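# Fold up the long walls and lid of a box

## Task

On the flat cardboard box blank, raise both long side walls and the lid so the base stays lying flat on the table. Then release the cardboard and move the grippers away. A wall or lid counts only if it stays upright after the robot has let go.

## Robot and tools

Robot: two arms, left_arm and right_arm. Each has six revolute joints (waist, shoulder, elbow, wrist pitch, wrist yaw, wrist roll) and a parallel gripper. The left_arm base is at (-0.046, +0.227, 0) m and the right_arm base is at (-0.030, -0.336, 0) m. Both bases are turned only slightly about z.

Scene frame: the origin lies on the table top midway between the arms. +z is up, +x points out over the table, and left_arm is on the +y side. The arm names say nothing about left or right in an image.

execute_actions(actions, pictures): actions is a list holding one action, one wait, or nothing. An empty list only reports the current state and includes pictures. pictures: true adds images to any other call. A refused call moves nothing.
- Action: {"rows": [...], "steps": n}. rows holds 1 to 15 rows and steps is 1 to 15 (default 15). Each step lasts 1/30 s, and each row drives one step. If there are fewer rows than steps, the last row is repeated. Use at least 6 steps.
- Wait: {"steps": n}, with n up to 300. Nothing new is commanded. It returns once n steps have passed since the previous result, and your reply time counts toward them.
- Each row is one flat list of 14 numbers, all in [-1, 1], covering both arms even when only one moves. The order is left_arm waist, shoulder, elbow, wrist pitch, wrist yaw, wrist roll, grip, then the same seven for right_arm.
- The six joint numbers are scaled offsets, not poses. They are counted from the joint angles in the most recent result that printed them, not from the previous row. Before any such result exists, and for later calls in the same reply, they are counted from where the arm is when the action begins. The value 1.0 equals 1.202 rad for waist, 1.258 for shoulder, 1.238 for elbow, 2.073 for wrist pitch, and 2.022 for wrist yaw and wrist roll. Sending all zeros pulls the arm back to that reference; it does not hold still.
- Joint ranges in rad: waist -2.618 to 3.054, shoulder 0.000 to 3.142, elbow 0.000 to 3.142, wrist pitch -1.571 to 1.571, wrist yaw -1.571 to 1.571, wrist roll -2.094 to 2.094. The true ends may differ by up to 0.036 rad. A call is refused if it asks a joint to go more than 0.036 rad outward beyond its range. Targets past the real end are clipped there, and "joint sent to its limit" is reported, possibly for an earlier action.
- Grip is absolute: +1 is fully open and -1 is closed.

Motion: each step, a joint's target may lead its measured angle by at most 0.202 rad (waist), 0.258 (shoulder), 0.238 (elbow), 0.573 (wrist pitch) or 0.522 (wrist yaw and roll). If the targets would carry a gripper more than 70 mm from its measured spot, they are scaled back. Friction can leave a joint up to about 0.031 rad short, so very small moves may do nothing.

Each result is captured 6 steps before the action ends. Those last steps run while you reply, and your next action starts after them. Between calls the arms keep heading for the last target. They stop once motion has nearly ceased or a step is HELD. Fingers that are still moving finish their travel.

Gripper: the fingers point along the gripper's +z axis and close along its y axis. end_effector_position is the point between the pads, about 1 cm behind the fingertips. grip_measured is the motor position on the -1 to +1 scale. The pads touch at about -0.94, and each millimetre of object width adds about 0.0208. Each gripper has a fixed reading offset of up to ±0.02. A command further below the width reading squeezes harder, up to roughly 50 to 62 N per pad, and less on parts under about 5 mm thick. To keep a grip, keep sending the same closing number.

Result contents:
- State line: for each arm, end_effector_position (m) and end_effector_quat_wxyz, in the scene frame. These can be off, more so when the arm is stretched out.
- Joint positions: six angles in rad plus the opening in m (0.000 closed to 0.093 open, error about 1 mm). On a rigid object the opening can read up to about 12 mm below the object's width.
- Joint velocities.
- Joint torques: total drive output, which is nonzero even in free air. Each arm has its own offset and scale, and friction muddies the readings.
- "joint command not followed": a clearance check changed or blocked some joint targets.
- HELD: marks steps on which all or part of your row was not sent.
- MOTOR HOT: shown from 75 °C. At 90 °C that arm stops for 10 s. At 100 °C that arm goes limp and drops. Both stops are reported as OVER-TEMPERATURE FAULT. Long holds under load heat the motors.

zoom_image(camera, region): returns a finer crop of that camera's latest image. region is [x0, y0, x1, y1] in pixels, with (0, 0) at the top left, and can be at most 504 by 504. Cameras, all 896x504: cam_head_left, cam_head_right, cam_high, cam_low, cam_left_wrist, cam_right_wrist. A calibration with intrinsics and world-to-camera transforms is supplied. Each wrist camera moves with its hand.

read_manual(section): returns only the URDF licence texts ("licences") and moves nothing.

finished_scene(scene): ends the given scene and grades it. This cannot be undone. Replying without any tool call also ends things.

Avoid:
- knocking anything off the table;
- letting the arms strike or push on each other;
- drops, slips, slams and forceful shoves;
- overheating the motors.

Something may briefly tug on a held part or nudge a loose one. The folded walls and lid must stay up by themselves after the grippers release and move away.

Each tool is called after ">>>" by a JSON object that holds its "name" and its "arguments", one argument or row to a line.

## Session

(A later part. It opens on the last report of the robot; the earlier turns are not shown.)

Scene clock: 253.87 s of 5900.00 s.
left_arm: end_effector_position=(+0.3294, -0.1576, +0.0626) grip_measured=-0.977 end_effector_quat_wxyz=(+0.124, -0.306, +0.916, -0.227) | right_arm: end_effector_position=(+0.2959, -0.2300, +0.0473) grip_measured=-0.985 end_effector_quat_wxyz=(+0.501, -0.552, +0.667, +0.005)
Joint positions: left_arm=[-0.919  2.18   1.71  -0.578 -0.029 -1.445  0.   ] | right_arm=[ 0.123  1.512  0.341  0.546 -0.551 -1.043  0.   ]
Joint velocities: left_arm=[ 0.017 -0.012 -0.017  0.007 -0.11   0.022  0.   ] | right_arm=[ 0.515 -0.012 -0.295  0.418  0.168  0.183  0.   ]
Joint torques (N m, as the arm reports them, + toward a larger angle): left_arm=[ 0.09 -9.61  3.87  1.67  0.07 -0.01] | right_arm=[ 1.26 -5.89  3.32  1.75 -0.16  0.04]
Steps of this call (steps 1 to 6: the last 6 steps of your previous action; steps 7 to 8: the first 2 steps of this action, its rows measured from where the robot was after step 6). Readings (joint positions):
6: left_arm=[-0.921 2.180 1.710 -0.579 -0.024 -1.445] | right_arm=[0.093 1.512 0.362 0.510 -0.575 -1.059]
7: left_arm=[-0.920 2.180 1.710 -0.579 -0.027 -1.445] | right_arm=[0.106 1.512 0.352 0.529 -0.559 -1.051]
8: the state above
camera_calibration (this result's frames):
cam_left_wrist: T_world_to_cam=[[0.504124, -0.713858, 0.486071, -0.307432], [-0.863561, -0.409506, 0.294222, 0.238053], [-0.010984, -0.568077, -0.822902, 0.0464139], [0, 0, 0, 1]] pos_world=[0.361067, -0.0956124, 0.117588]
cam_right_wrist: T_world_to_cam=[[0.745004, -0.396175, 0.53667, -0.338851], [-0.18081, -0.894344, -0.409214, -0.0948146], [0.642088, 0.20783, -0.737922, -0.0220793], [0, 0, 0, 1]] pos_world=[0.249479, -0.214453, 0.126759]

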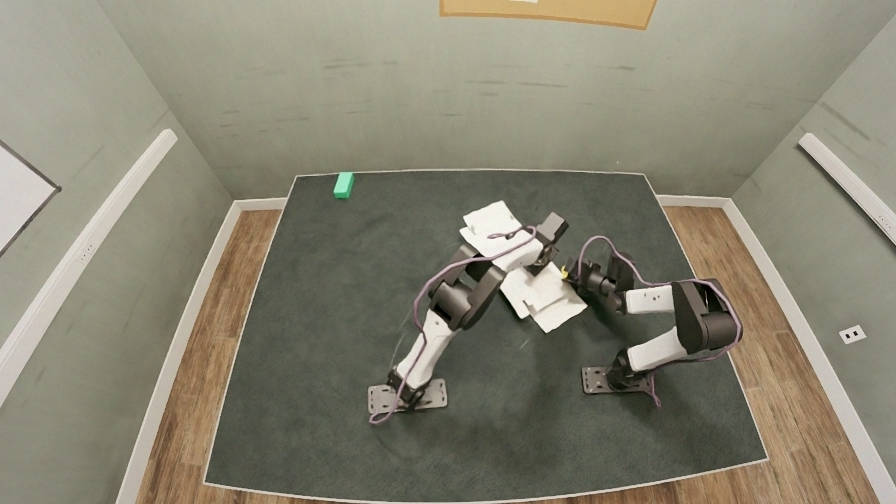

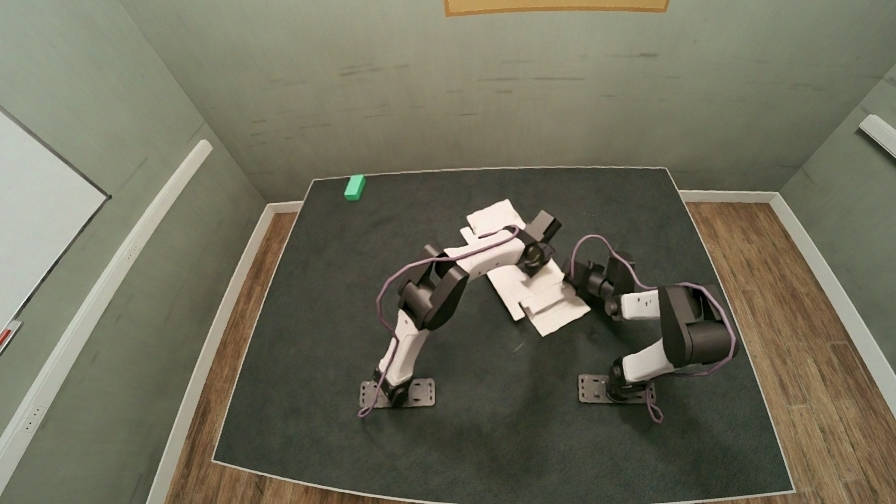

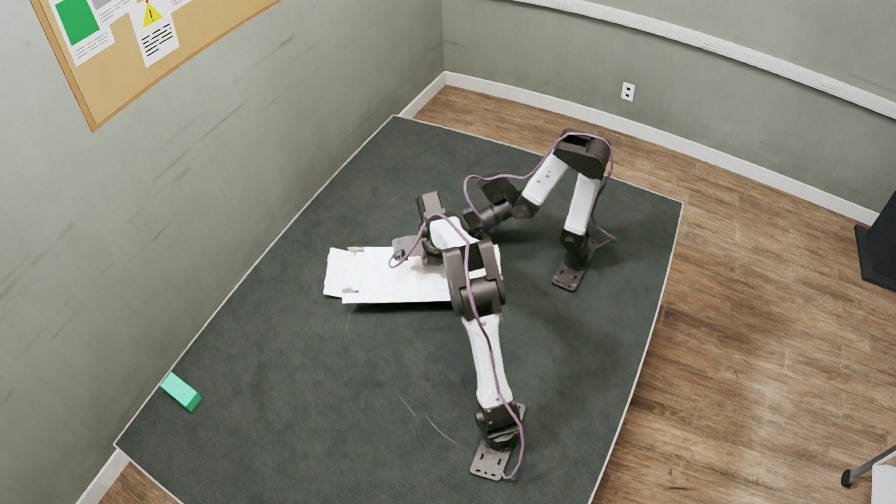

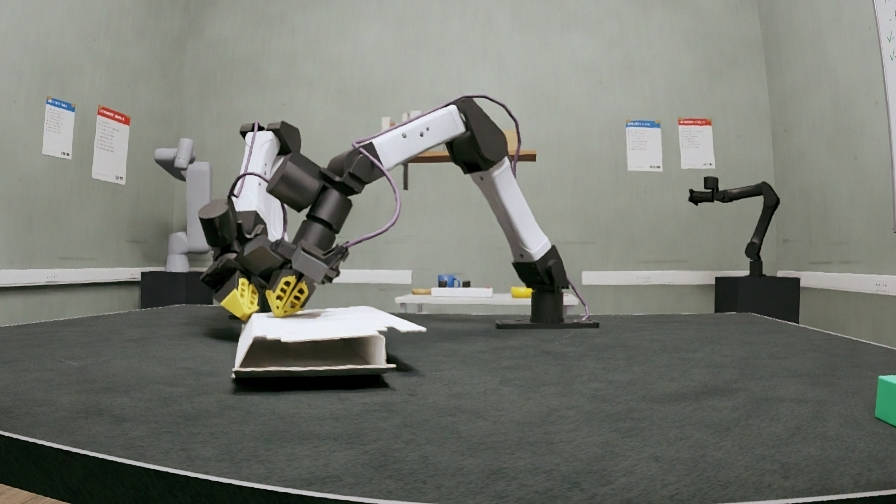

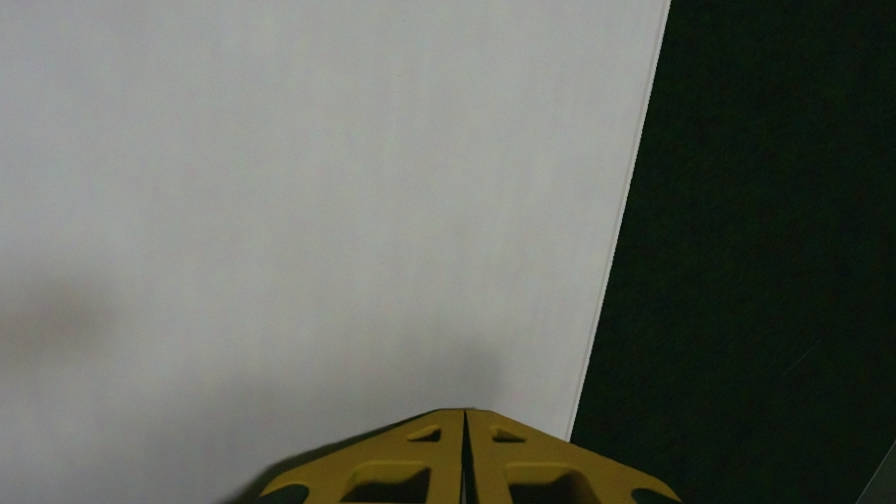

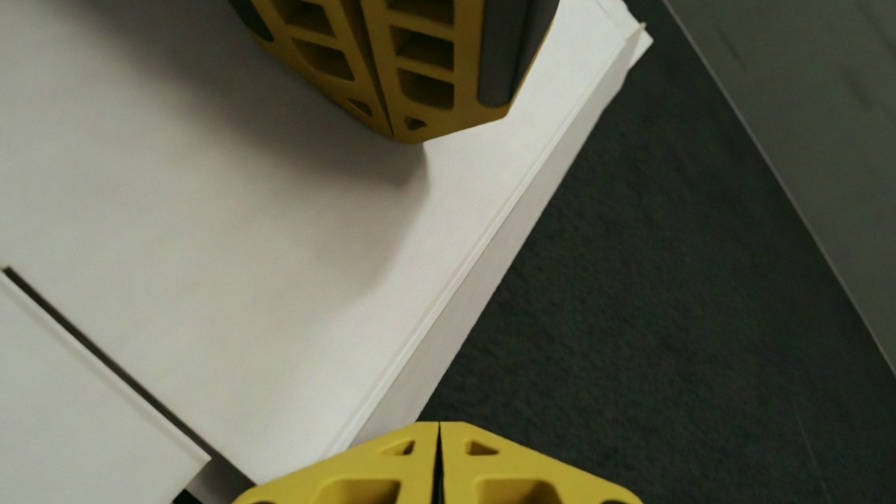

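>>> {"name": "zoom_image", "arguments": {
  "camera": "cam_head_left",
  "region": [440, 180, 640, 350]
}}

Region (440, 180, 640, 350) of cam_head_left's 896x504 image, scaled by 2.520, with more detail than that image has; it fills the top 428 rows of this view, and the rest is white.

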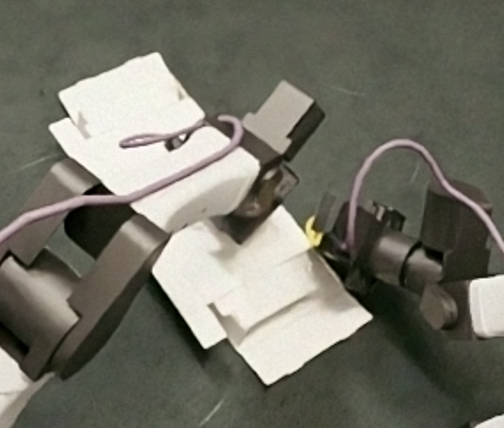

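>>> {"name": "execute_actions", "arguments": {
  "actions": [
    {"rows": [[0,0.02,-0.02,0,0,0,-1, 0.0,-0.05,0.05,-0.02,0.0,0.03,-1],[0,0.02,-0.02,0,0,0,-1, 0.01,-0.10,0.10,-0.05,0.02,0.07,-1],[0,0.02,-0.02,0,0,0,-1, 0.03,-0.15,0.15,-0.09,0.04,0.11,-0.5],[0,0.02,-0.02,0,0,0,-1, 0.05,-0.19,0.20,-0.13,0.06,0.15,0],[0,0.02,-0.02,0,0,0,-1, 0.08,-0.23,0.24,-0.18,0.08,0.19,0.5],[0,0.02,-0.02,0,0,0,-1, 0.11,-0.26,0.27,-0.23,0.10,0.23,0.7],[0,0.02,-0.02,0,0,0,-1, 0.14,-0.275,0.29,-0.28,0.12,0.27,0.7],[0,0.02,-0.02,0,0,0,-1, 0.17,-0.275,0.29,-0.33,0.14,0.31,0.7],[0,0.02,-0.02,0,0,0,-1, 0.20,-0.275,0.29,-0.38,0.165,0.35,0.7],[0,0.02,-0.02,0,0,0,-1, 0.23,-0.275,0.29,-0.43,0.19,0.39,0.7],[0,0.02,-0.02,0,0,0,-1, 0.26,-0.275,0.29,-0.48,0.21,0.43,0.7],[0,0.02,-0.02,0,0,0,-1, 0.285,-0.275,0.29,-0.53,0.23,0.46,0.7],[0,0.02,-0.02,0,0,0,-1, 0.305,-0.275,0.29,-0.57,0.25,0.49,0.7],[0,0.02,-0.02,0,0,0,-1, 0.32,-0.275,0.29,-0.60,0.265,0.51,0.7],[0,0.02,-0.02,0,0,0,-1, 0.33,-0.275,0.29,-0.625,0.278,0.52,0.7]], "steps": 15}
  ],
  "pictures": true
}}

Scene clock: 260.83 s of 5900.00 s.
left_arm: end_effector_position=(+0.3352, -0.1551, +0.0660) grip_measured=-0.977 end_effector_quat_wxyz=(+0.130, -0.314, +0.911, -0.234) | right_arm: end_effector_position=(+0.3284, -0.2065, +0.1849) grip_measured=+0.674 end_effector_quat_wxyz=(+0.548, -0.427, +0.719, +0.016)
Joint positions: left_arm=[-0.91   2.172  1.702 -0.559 -0.033 -1.452  0.   ] | right_arm=[ 0.27   1.205  0.655  0.114 -0.333 -0.659  0.078]
Joint velocities: left_arm=[ 0.061 -0.046 -0.017  0.212 -0.022  0.037  0.   ] | right_arm=[ 1.136 -0.891  0.857 -1.853  0.886  2.132  0.048]
Joint torques (N m, as the arm reports them, + toward a larger angle): left_arm=[-1.21 -9.96  5.32  0.97  0.04  0.09] | right_arm=[ 2.38 -3.26  7.07  1.3  -0.21 -0.03]
Steps of this call (steps 1 to 6: the last 6 steps of your previous action; steps 7 to 30: the robot went on to your last target; steps 31 to 90: nothing new was sent; then 3.67 s passed at rest; steps 91 to 99: the first 9 steps of this action). Readings (joint positions):
91: left_arm=[-0.918 2.180 1.702 -0.567 -0.034 -1.445] | right_arm=[0.150 1.505 0.327 0.566 -0.536 -1.009]
92: left_arm=[-0.918 2.180 1.702 -0.566 -0.034 -1.445] | right_arm=[0.145 1.486 0.349 0.524 -0.533 -0.992]
94: left_arm=[-0.918 2.180 1.702 -0.563 -0.033 -1.445] | right_arm=[0.149 1.419 0.420 0.440 -0.511 -0.937]
98: left_arm=[-0.915 2.175 1.702 -0.563 -0.033 -1.452] | right_arm=[0.239 1.238 0.623 0.181 -0.366 -0.734]
99: the state above
camera_calibration (this result's frames):
cam_left_wrist: T_world_to_cam=[[0.510533, -0.697827, 0.502387, -0.310917], [-0.8598, -0.421059, 0.288881, 0.240486], [0.00994579, -0.579436, -0.814957, 0.0413469], [0, 0, 0, 1]] pos_world=[0.365092, -0.0917492, 0.120425]
cam_right_wrist: T_world_to_cam=[[0.63406, -0.639135, 0.435286, -0.422578], [-0.358479, -0.741711, -0.566884, 0.107308], [0.685172, 0.203398, -0.699406, 0.0315244], [0, 0, 0, 1]] pos_world=[0.284808, -0.196905, 0.266822]

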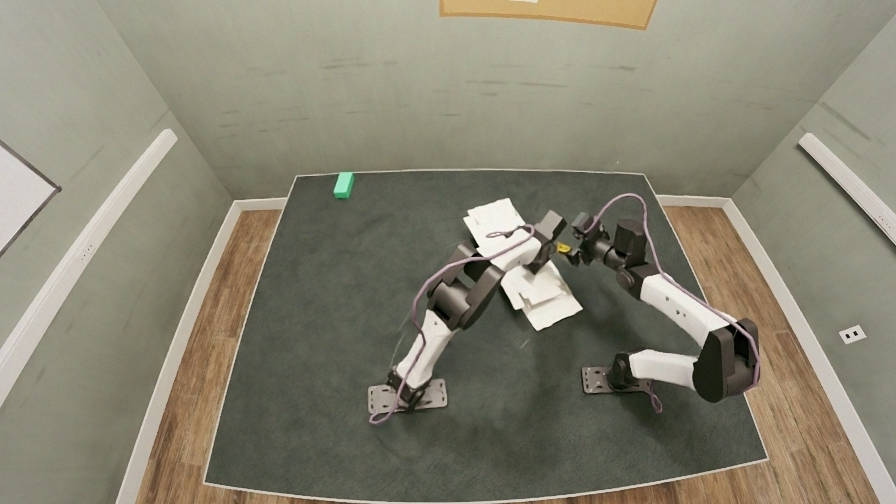

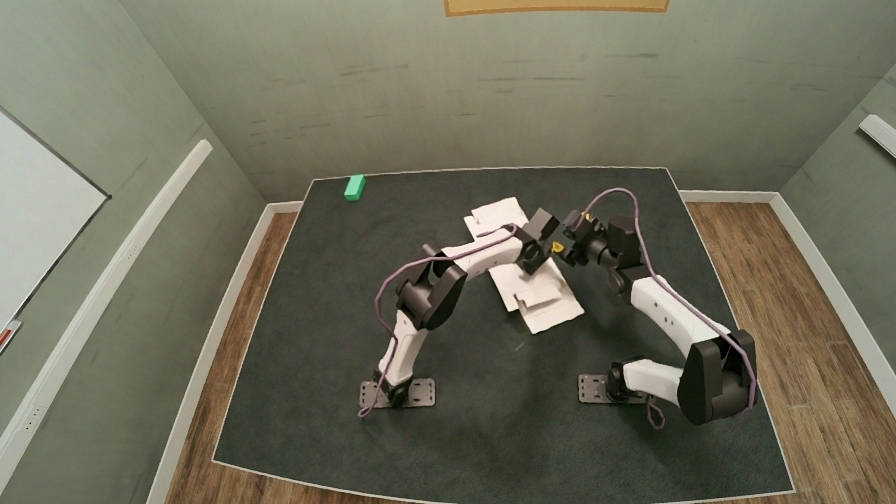

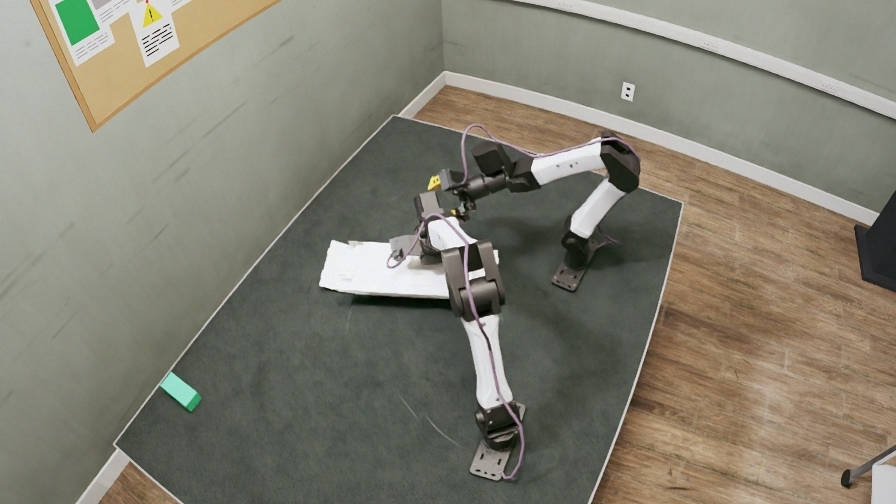

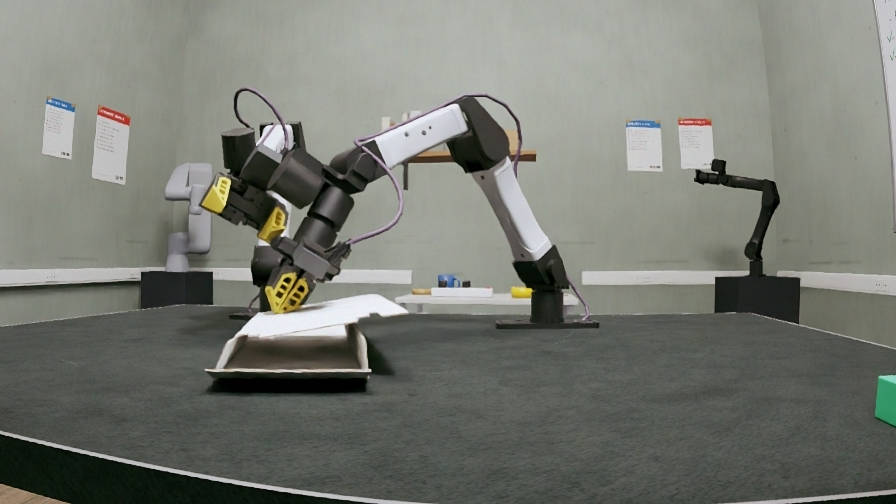

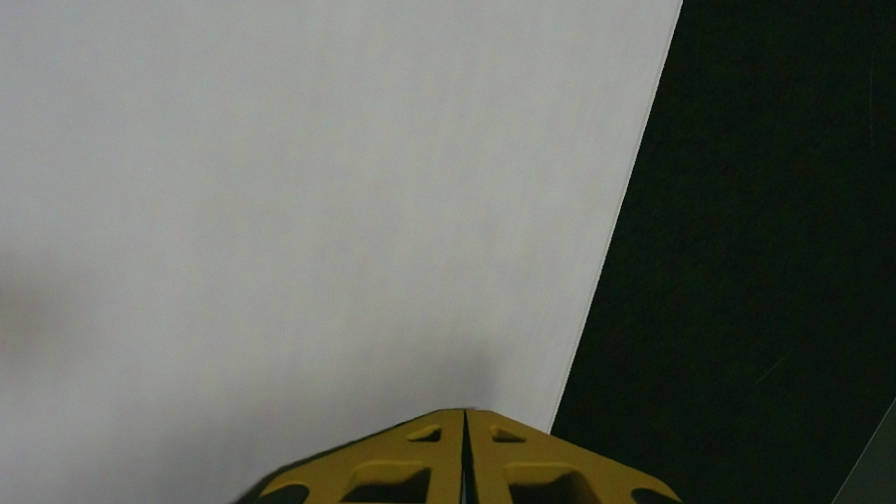

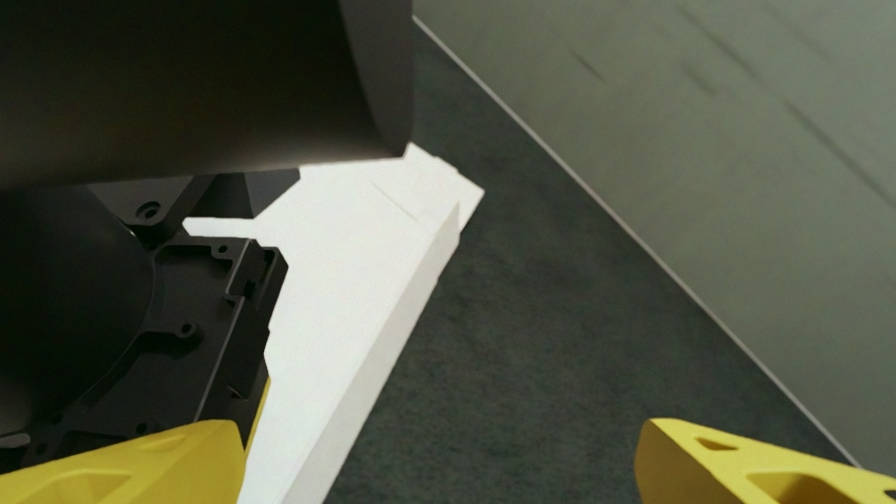

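>>> {"name": "execute_actions", "arguments": {
  "actions": [
    {"steps": 10}
  ],
  "pictures": true
}}

Scene clock: 261.17 s of 5900.00 s.
left_arm: end_effector_position=(+0.3365, -0.1566, +0.0673) grip_measured=-0.977 end_effector_quat_wxyz=(+0.132, -0.313, +0.910, -0.238) | right_arm: end_effector_position=(+0.2202, -0.2032, +0.0928) grip_measured=+0.697 end_effector_quat_wxyz=(+0.254, -0.276, +0.924, +0.077)
Joint positions: left_arm=[-0.91   2.172  1.702 -0.55  -0.034 -1.451  0.   ] | right_arm=[ 0.513  1.157  0.701 -0.583 -0.072 -0.116  0.079]
Joint velocities: left_arm=[ 0.002 -0.017 -0.012 -0.037  0.066  0.037  0.   ] | right_arm=[ 0.022 -0.002  0.017 -1.282  0.491  0.74   0.   ]
Joint torques (N m, as the arm reports them, + toward a larger angle): left_arm=[-0.58 -9.98  5.4   1.22  0.01  0.05] | right_arm=[ 0.84 -2.94  7.23  1.72  0.08  0.  ]
Kept back: nothing.
Steps of this call (steps 1 to 6: the last 6 steps of your previous action; steps 7 to 10: the robot went on to your last target). Readings (joint positions):
1: left_arm=[-0.909 2.172 1.702 -0.555 -0.033 -1.452] | right_arm=[0.314 1.180 0.680 0.048 -0.302 -0.582]
2: left_arm=[-0.910 2.172 1.702 -0.553 -0.034 -1.451] | right_arm=[0.360 1.164 0.696 -0.020 -0.274 -0.508]
4: left_arm=[-0.910 2.172 1.702 -0.553 -0.034 -1.451] | right_arm=[0.429 1.157 0.701 -0.157 -0.225 -0.389]
8: left_arm=[-0.910 2.172 1.702 -0.551 -0.034 -1.451] | right_arm=[0.504 1.157 0.701 -0.473 -0.111 -0.182]
10: the state above
camera_calibration (this result's frames):
cam_left_wrist: T_world_to_cam=[[0.506119, -0.6953, 0.510296, -0.311907], [-0.862316, -0.418914, 0.28447, 0.242005], [0.0159782, -0.584012, -0.811588, 0.0386124], [0, 0, 0, 1]] pos_world=[0.36593, -0.0929398, 0.121659]
cam_right_wrist: T_world_to_cam=[[0.541655, -0.840522, -0.0115345, -0.290906], [-0.836356, -0.537492, -0.10775, 0.122893], [0.0843666, 0.0680104, -0.994111, 0.172715], [0, 0, 0, 1]] pos_world=[0.245781, -0.190205, 0.181584]

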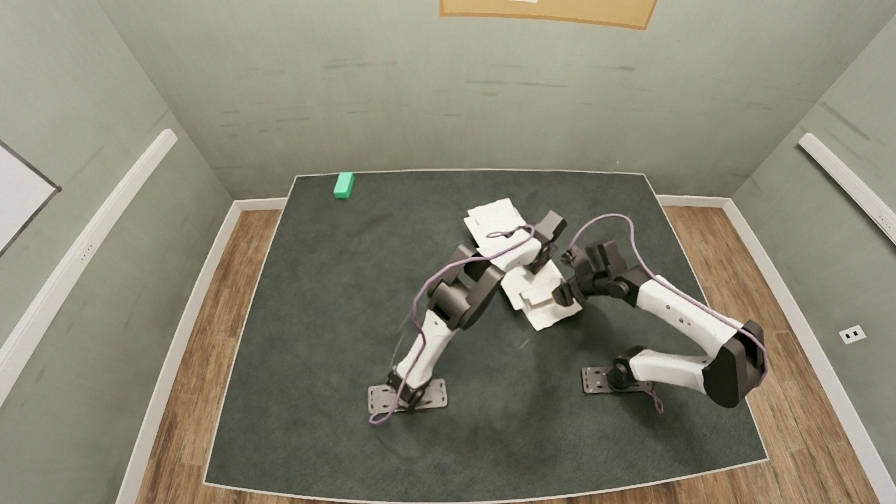

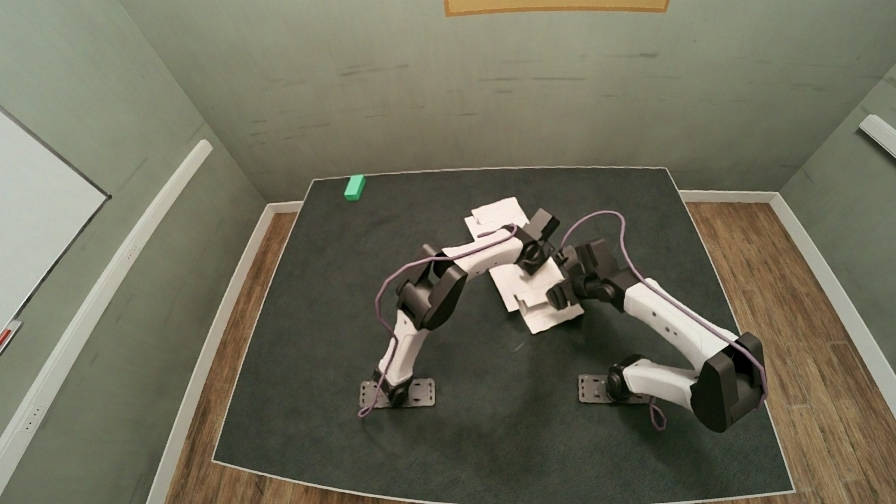

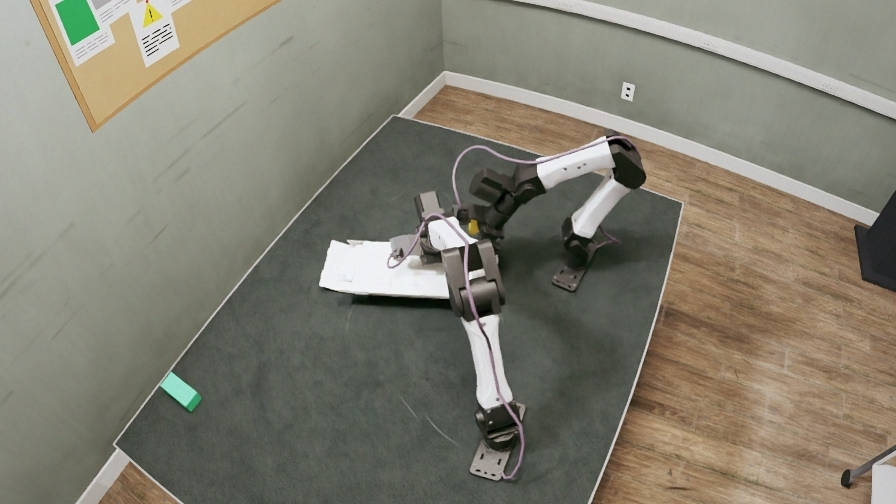

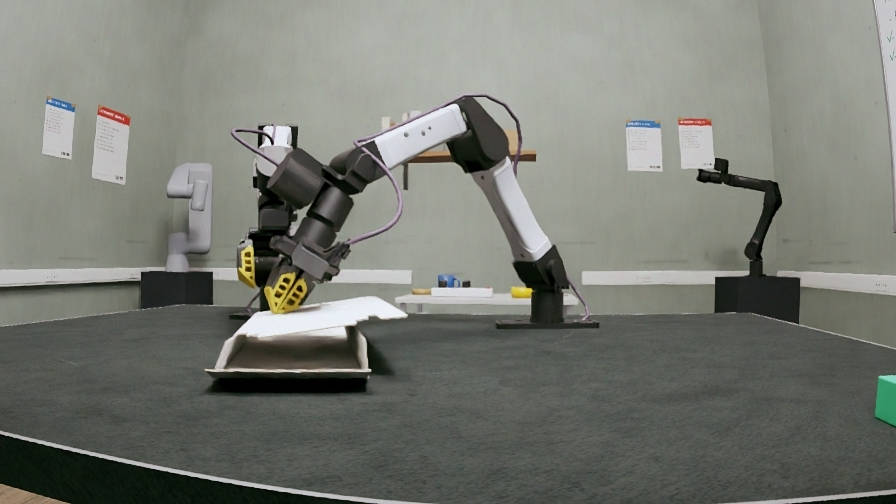

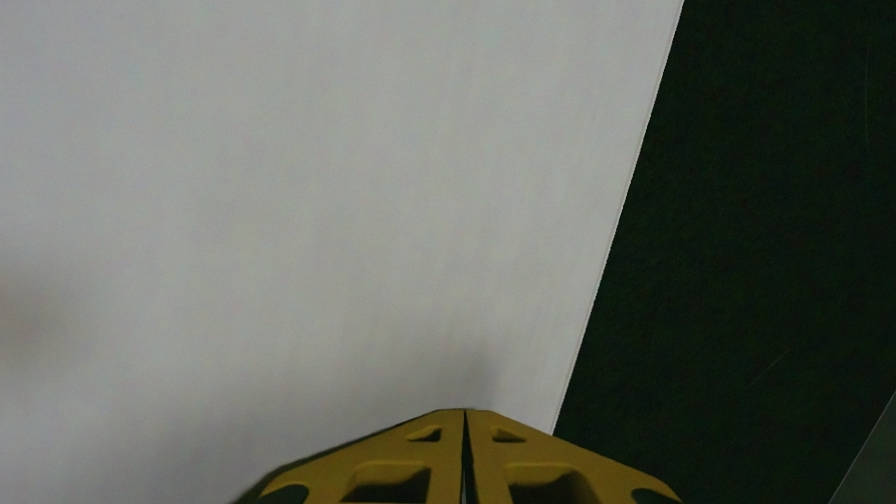

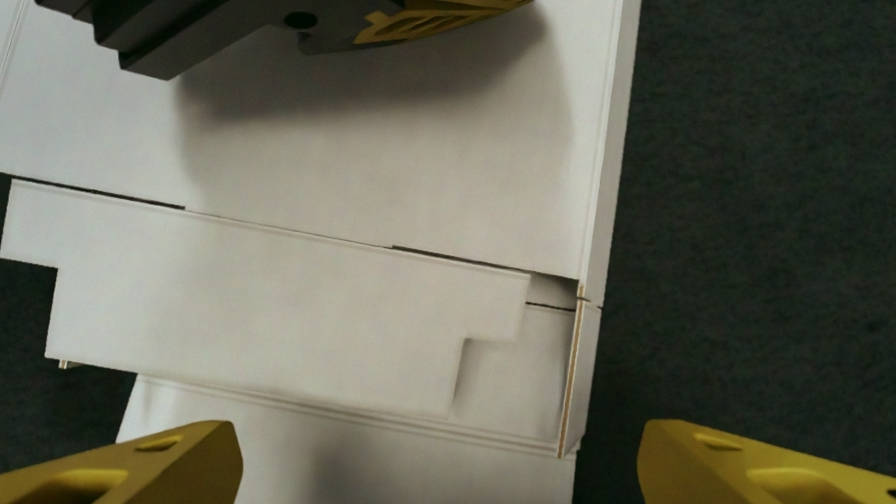

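>>> {"name": "execute_actions", "arguments": {
  "actions": [
    {"steps": 8}
  ],
  "pictures": true
}}

>>> {"name": "zoom_image", "arguments": {
  "camera": "cam_head_left",
  "region": [440, 180, 640, 350]
}}

Scene clock: 262.20 s of 5900.00 s.
left_arm: end_effector_position=(+0.3365, -0.1566, +0.0673) grip_measured=-0.977 end_effector_quat_wxyz=(+0.132, -0.313, +0.910, -0.238) | right_arm: end_effector_position=(+0.1945, -0.2290, +0.0756) grip_measured=+0.697 end_effector_quat_wxyz=(+0.182, -0.216, +0.958, +0.040)
Joint positions: left_arm=[-0.91   2.172  1.702 -0.55  -0.034 -1.451  0.   ] | right_arm=[ 0.513  1.157  0.701 -0.741  0.001 -0.     0.079]
Joint velocities: left_arm=[-0.007  0.002  0.007 -0.022 -0.051  0.066  0.   ] | right_arm=[-0.012  0.007 -0.002  0.022  0.007 -0.007 -0.   ]
Joint torques (N m, as the arm reports them, + toward a larger angle): left_arm=[-0.71 -9.95  5.33  1.22  0.02  0.07] | right_arm=[ 0.95 -2.67  6.96  1.11  0.13  0.03]
Kept back: nothing.
Steps of this call (steps 1 to 30: the robot went on to your last target; step 31: nothing new was sent). Readings (joint positions):
1: left_arm=[-0.910 2.172 1.702 -0.550 -0.034 -1.451] | right_arm=[0.513 1.157 0.701 -0.619 -0.057 -0.093]
2: left_arm=[-0.910 2.172 1.702 -0.550 -0.034 -1.451] | right_arm=[0.513 1.157 0.701 -0.647 -0.045 -0.074]
4: left_arm=[-0.910 2.172 1.702 -0.550 -0.034 -1.451] | right_arm=[0.513 1.157 0.701 -0.685 -0.028 -0.047]
8: left_arm=[-0.910 2.172 1.702 -0.550 -0.034 -1.451] | right_arm=[0.513 1.157 0.701 -0.721 -0.010 -0.020]
31: the state above
All arms were judged still, so your last target was given up. Only a new action makes them travel on or press farther. Fingers that are still opening or closing keep moving.
camera_calibration (this result's frames):
cam_left_wrist: T_world_to_cam=[[0.506119, -0.6953, 0.510296, -0.311907], [-0.862316, -0.418914, 0.28447, 0.242005], [0.0159782, -0.584012, -0.811588, 0.0386124], [0, 0, 0, 1]] pos_world=[0.36593, -0.0929398, 0.121659]
cam_right_wrist: T_world_to_cam=[[0.421211, -0.90694, -0.00639435, -0.291045], [-0.905456, -0.420908, 0.0546422, 0.113589], [-0.0522486, -0.0172261, -0.998486, 0.166952], [0, 0, 0, 1]] pos_world=[0.234164, -0.213274, 0.158631]

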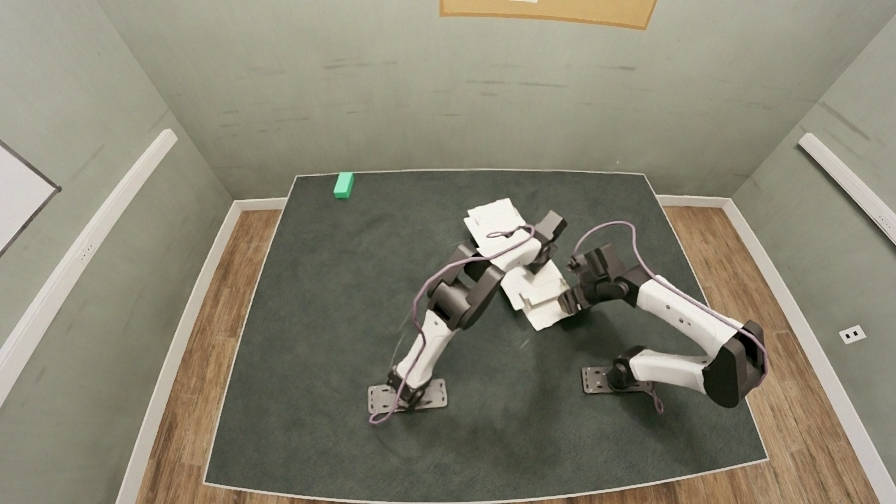

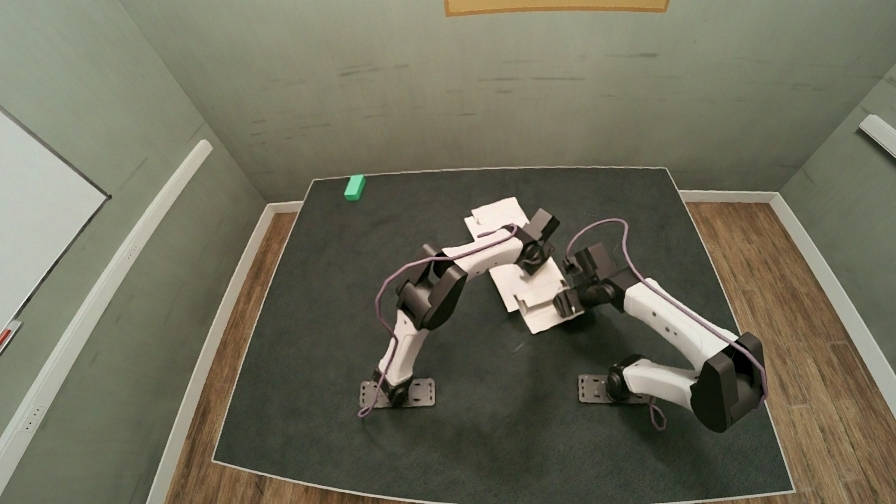

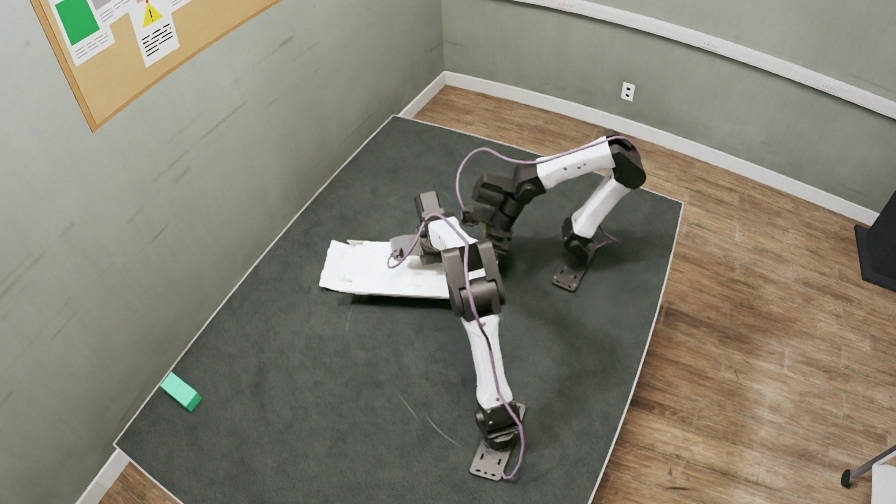

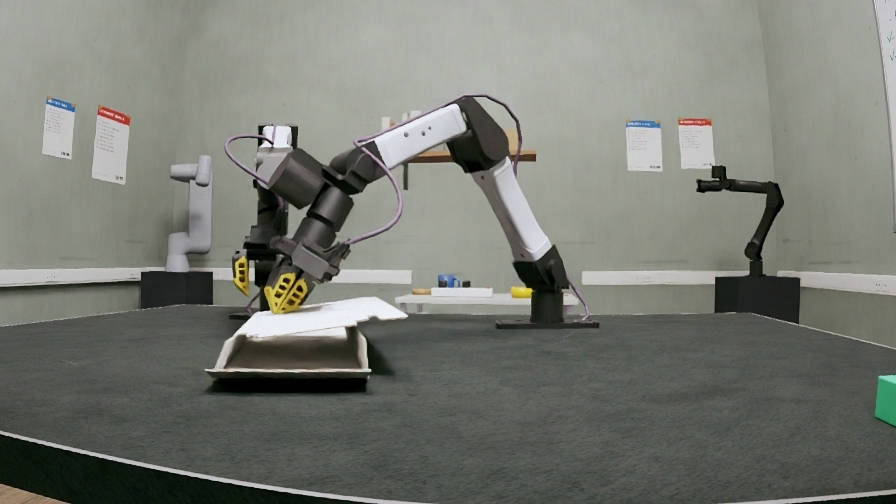

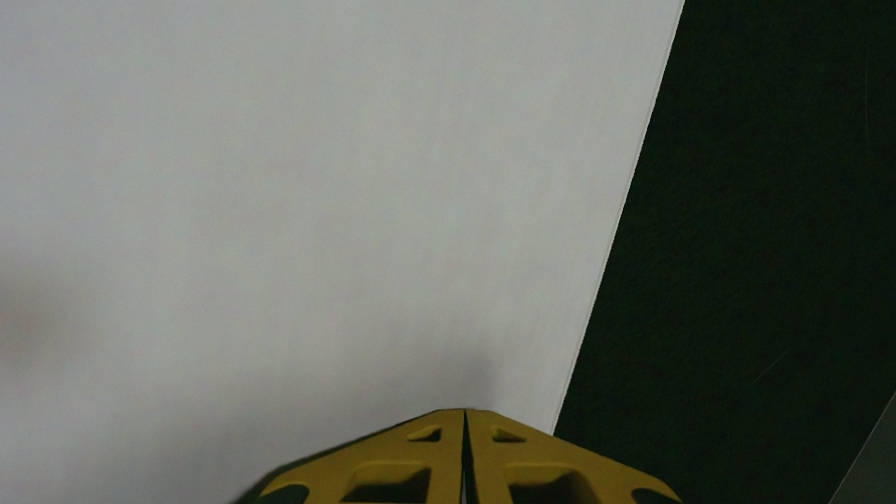

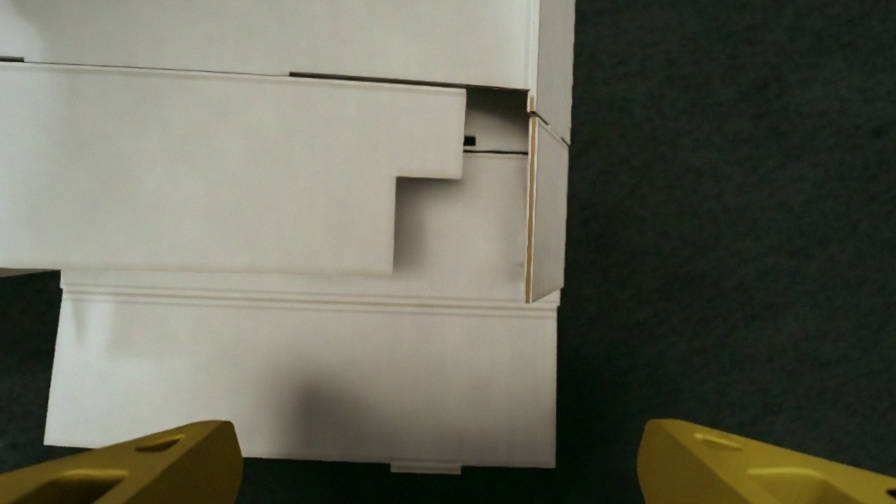

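Region (440, 180, 640, 350) of cam_head_left's 896x504 image, scaled by 2.520, with more detail than that image has; it fills the top 428 rows of this view, and the rest is white.

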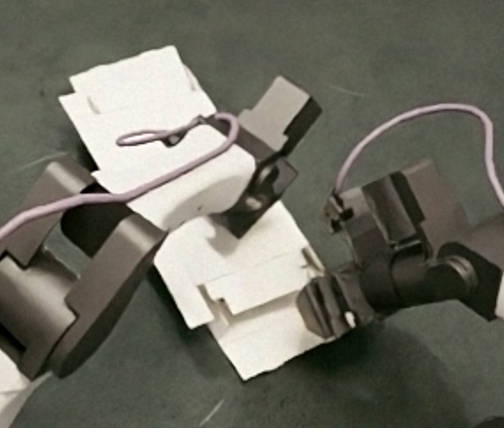

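>>> {"name": "execute_actions", "arguments": {
  "actions": [
    {"rows": [[0,0,0,0,0,0,-1, 0.06,0,0,0,0,0,0.7],[0,0,0,0,0,0,-1, 0.10,0,0,0,0,0,0.7],[0,0,0,0,0,0,-1, 0.13,0.01,-0.015,0.015,0,0,0.7],[0,0,0,0,0,0,-1, 0.13,0.025,-0.035,0.035,0,0,0.7],[0,0,0,0,0,0,-1, 0.13,0.04,-0.055,0.055,0,0,0.7],[0,0,0,0,0,0,-1, 0.13,0.055,-0.075,0.075,0,0,0.7],[0,0,0,0,0,0,-1, 0.13,0.07,-0.095,0.095,0,0,0.7],[0,0,0,0,0,0,-1, 0.13,0.085,-0.11,0.11,0,0,0.7],[0,0,0,0,0,0,-1, 0.13,0.095,-0.125,0.122,0,0,0.7],[0,0,0,0,0,0,-1, 0.13,0.105,-0.14,0.133,0,0,0.7],[0,0,0,0,0,0,-1, 0.13,0.115,-0.15,0.142,0,0,0.7],[0,0,0,0,0,0,-1, 0.13,0.122,-0.158,0.148,0,0,0.7],[0,0,0,0,0,0,-1, 0.13,0.128,-0.165,0.152,0,0,0.7]], "steps": 15}
  ],
  "pictures": true
}}

Scene clock: 264.27 s of 5900.00 s.
left_arm: end_effector_position=(+0.3377, -0.1584, +0.0687) grip_measured=-0.977 end_effector_quat_wxyz=(+0.133, -0.313, +0.909, -0.243) | right_arm: end_effector_position=(+0.1769, -0.1958, +0.0414) grip_measured=+0.697 end_effector_quat_wxyz=(+0.169, -0.289, +0.941, +0.051)
Joint positions: left_arm=[-0.91   2.172  1.702 -0.54  -0.031 -1.451  0.   ] | right_arm=[ 0.664  1.229  0.609 -0.596  0.002 -0.     0.079]
Joint velocities: left_arm=[ 0.022 -0.002  0.007 -0.037 -0.037 -0.051  0.   ] | right_arm=[-0.012  0.613 -0.686  0.681  0.007 -0.051  0.   ]
Joint torques (N m, as the arm reports them, + toward a larger angle): left_arm=[  0.1  -12.32   6.69   1.41  -0.1    0.01] | right_arm=[ 0.77 -2.95  5.13  1.14  0.01 -0.09]
Steps of this call (steps 1 to 53: nothing new was sent; steps 54 to 62: the first 9 steps of this action). Readings (joint positions):
54: left_arm=[-0.910 2.172 1.702 -0.548 -0.034 -1.451] | right_arm=[0.524 1.157 0.701 -0.741 0.005 -0.000]
55: left_arm=[-0.910 2.172 1.702 -0.546 -0.034 -1.451] | right_arm=[0.553 1.157 0.701 -0.741 0.007 -0.000]
57: left_arm=[-0.910 2.172 1.702 -0.542 -0.033 -1.451] | right_arm=[0.629 1.158 0.698 -0.728 0.005 -0.000]
61: left_arm=[-0.910 2.172 1.702 -0.540 -0.032 -1.451] | right_arm=[0.664 1.208 0.633 -0.623 0.002 -0.000]
62: the state above
camera_calibration (this result's frames):
cam_left_wrist: T_world_to_cam=[[0.502135, -0.691258, 0.519637, -0.313187], [-0.864561, -0.415077, 0.283277, 0.243326], [0.0198716, -0.591501, -0.80606, 0.0357054], [0, 0, 0, 1]] pos_world=[0.366923, -0.0943742, 0.122595]
cam_right_wrist: T_world_to_cam=[[0.552896, -0.833232, -0.00549594, -0.262593], [-0.830707, -0.551712, 0.07443, 0.0738041], [-0.0650497, -0.0365866, -0.997211, 0.130814], [0, 0, 0, 1]] pos_world=[0.215006, -0.173296, 0.123513]

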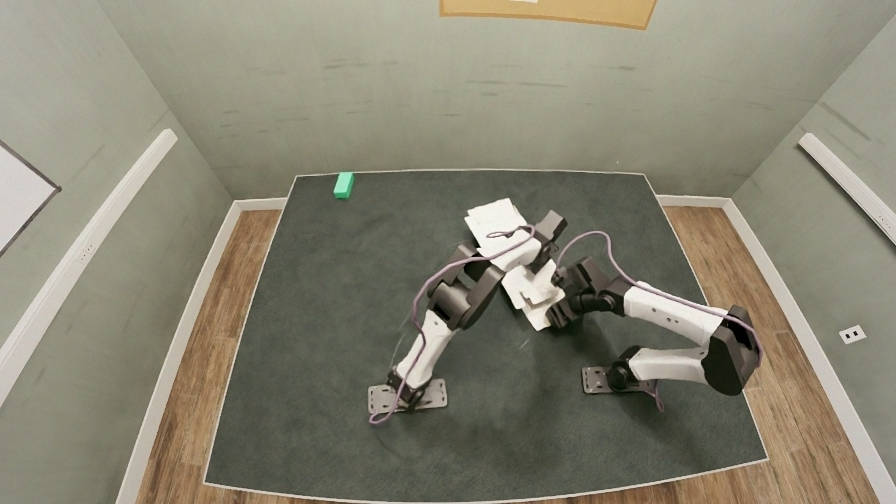

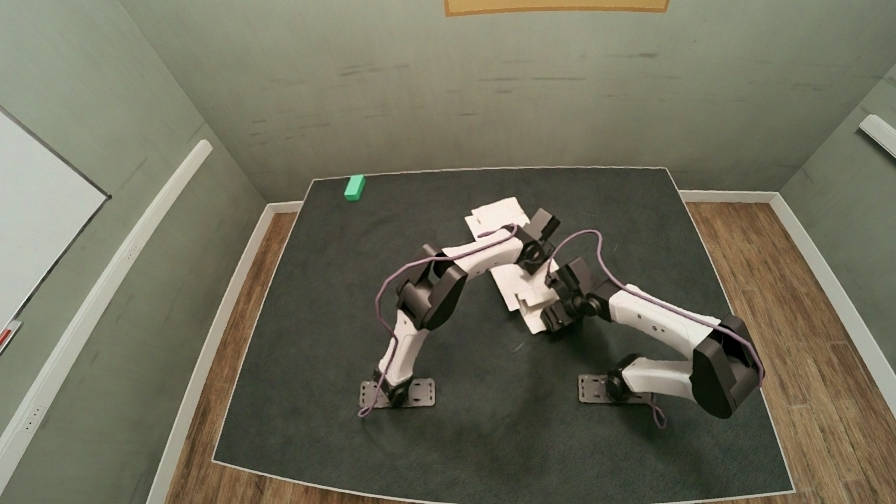

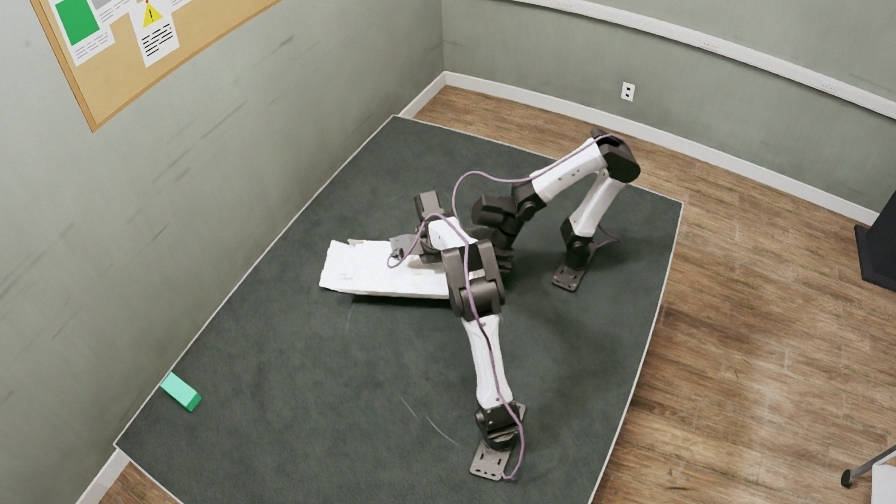

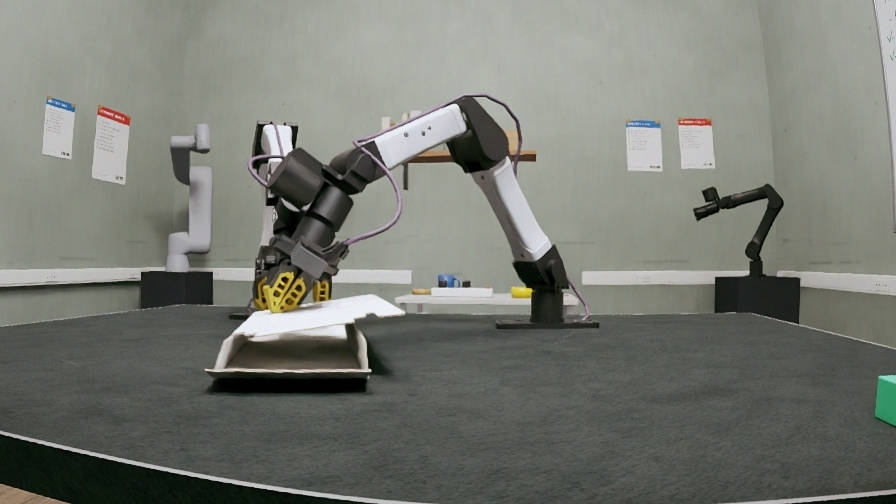

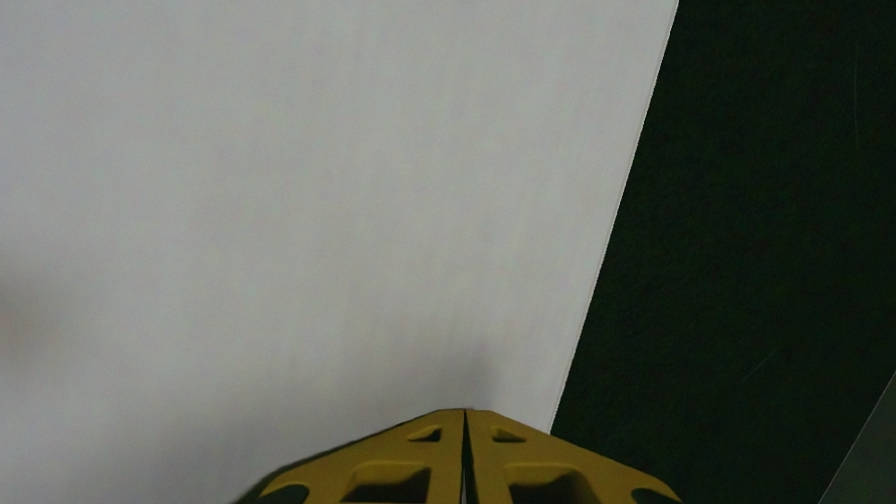

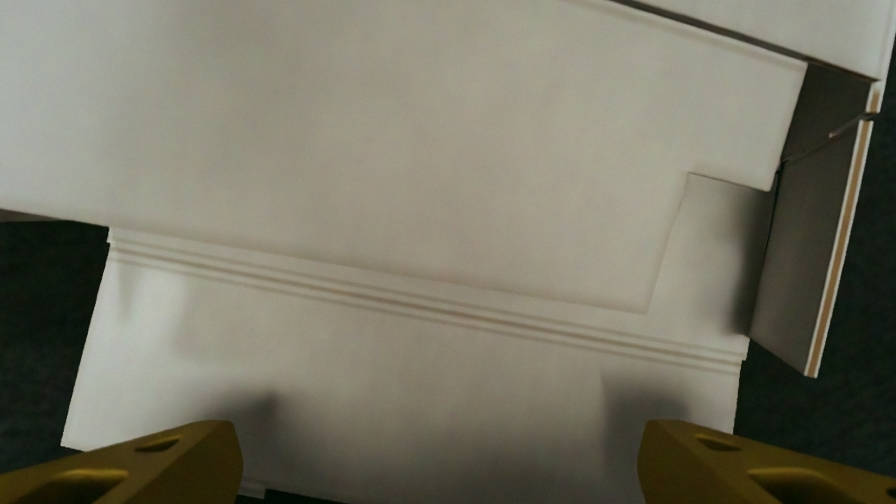

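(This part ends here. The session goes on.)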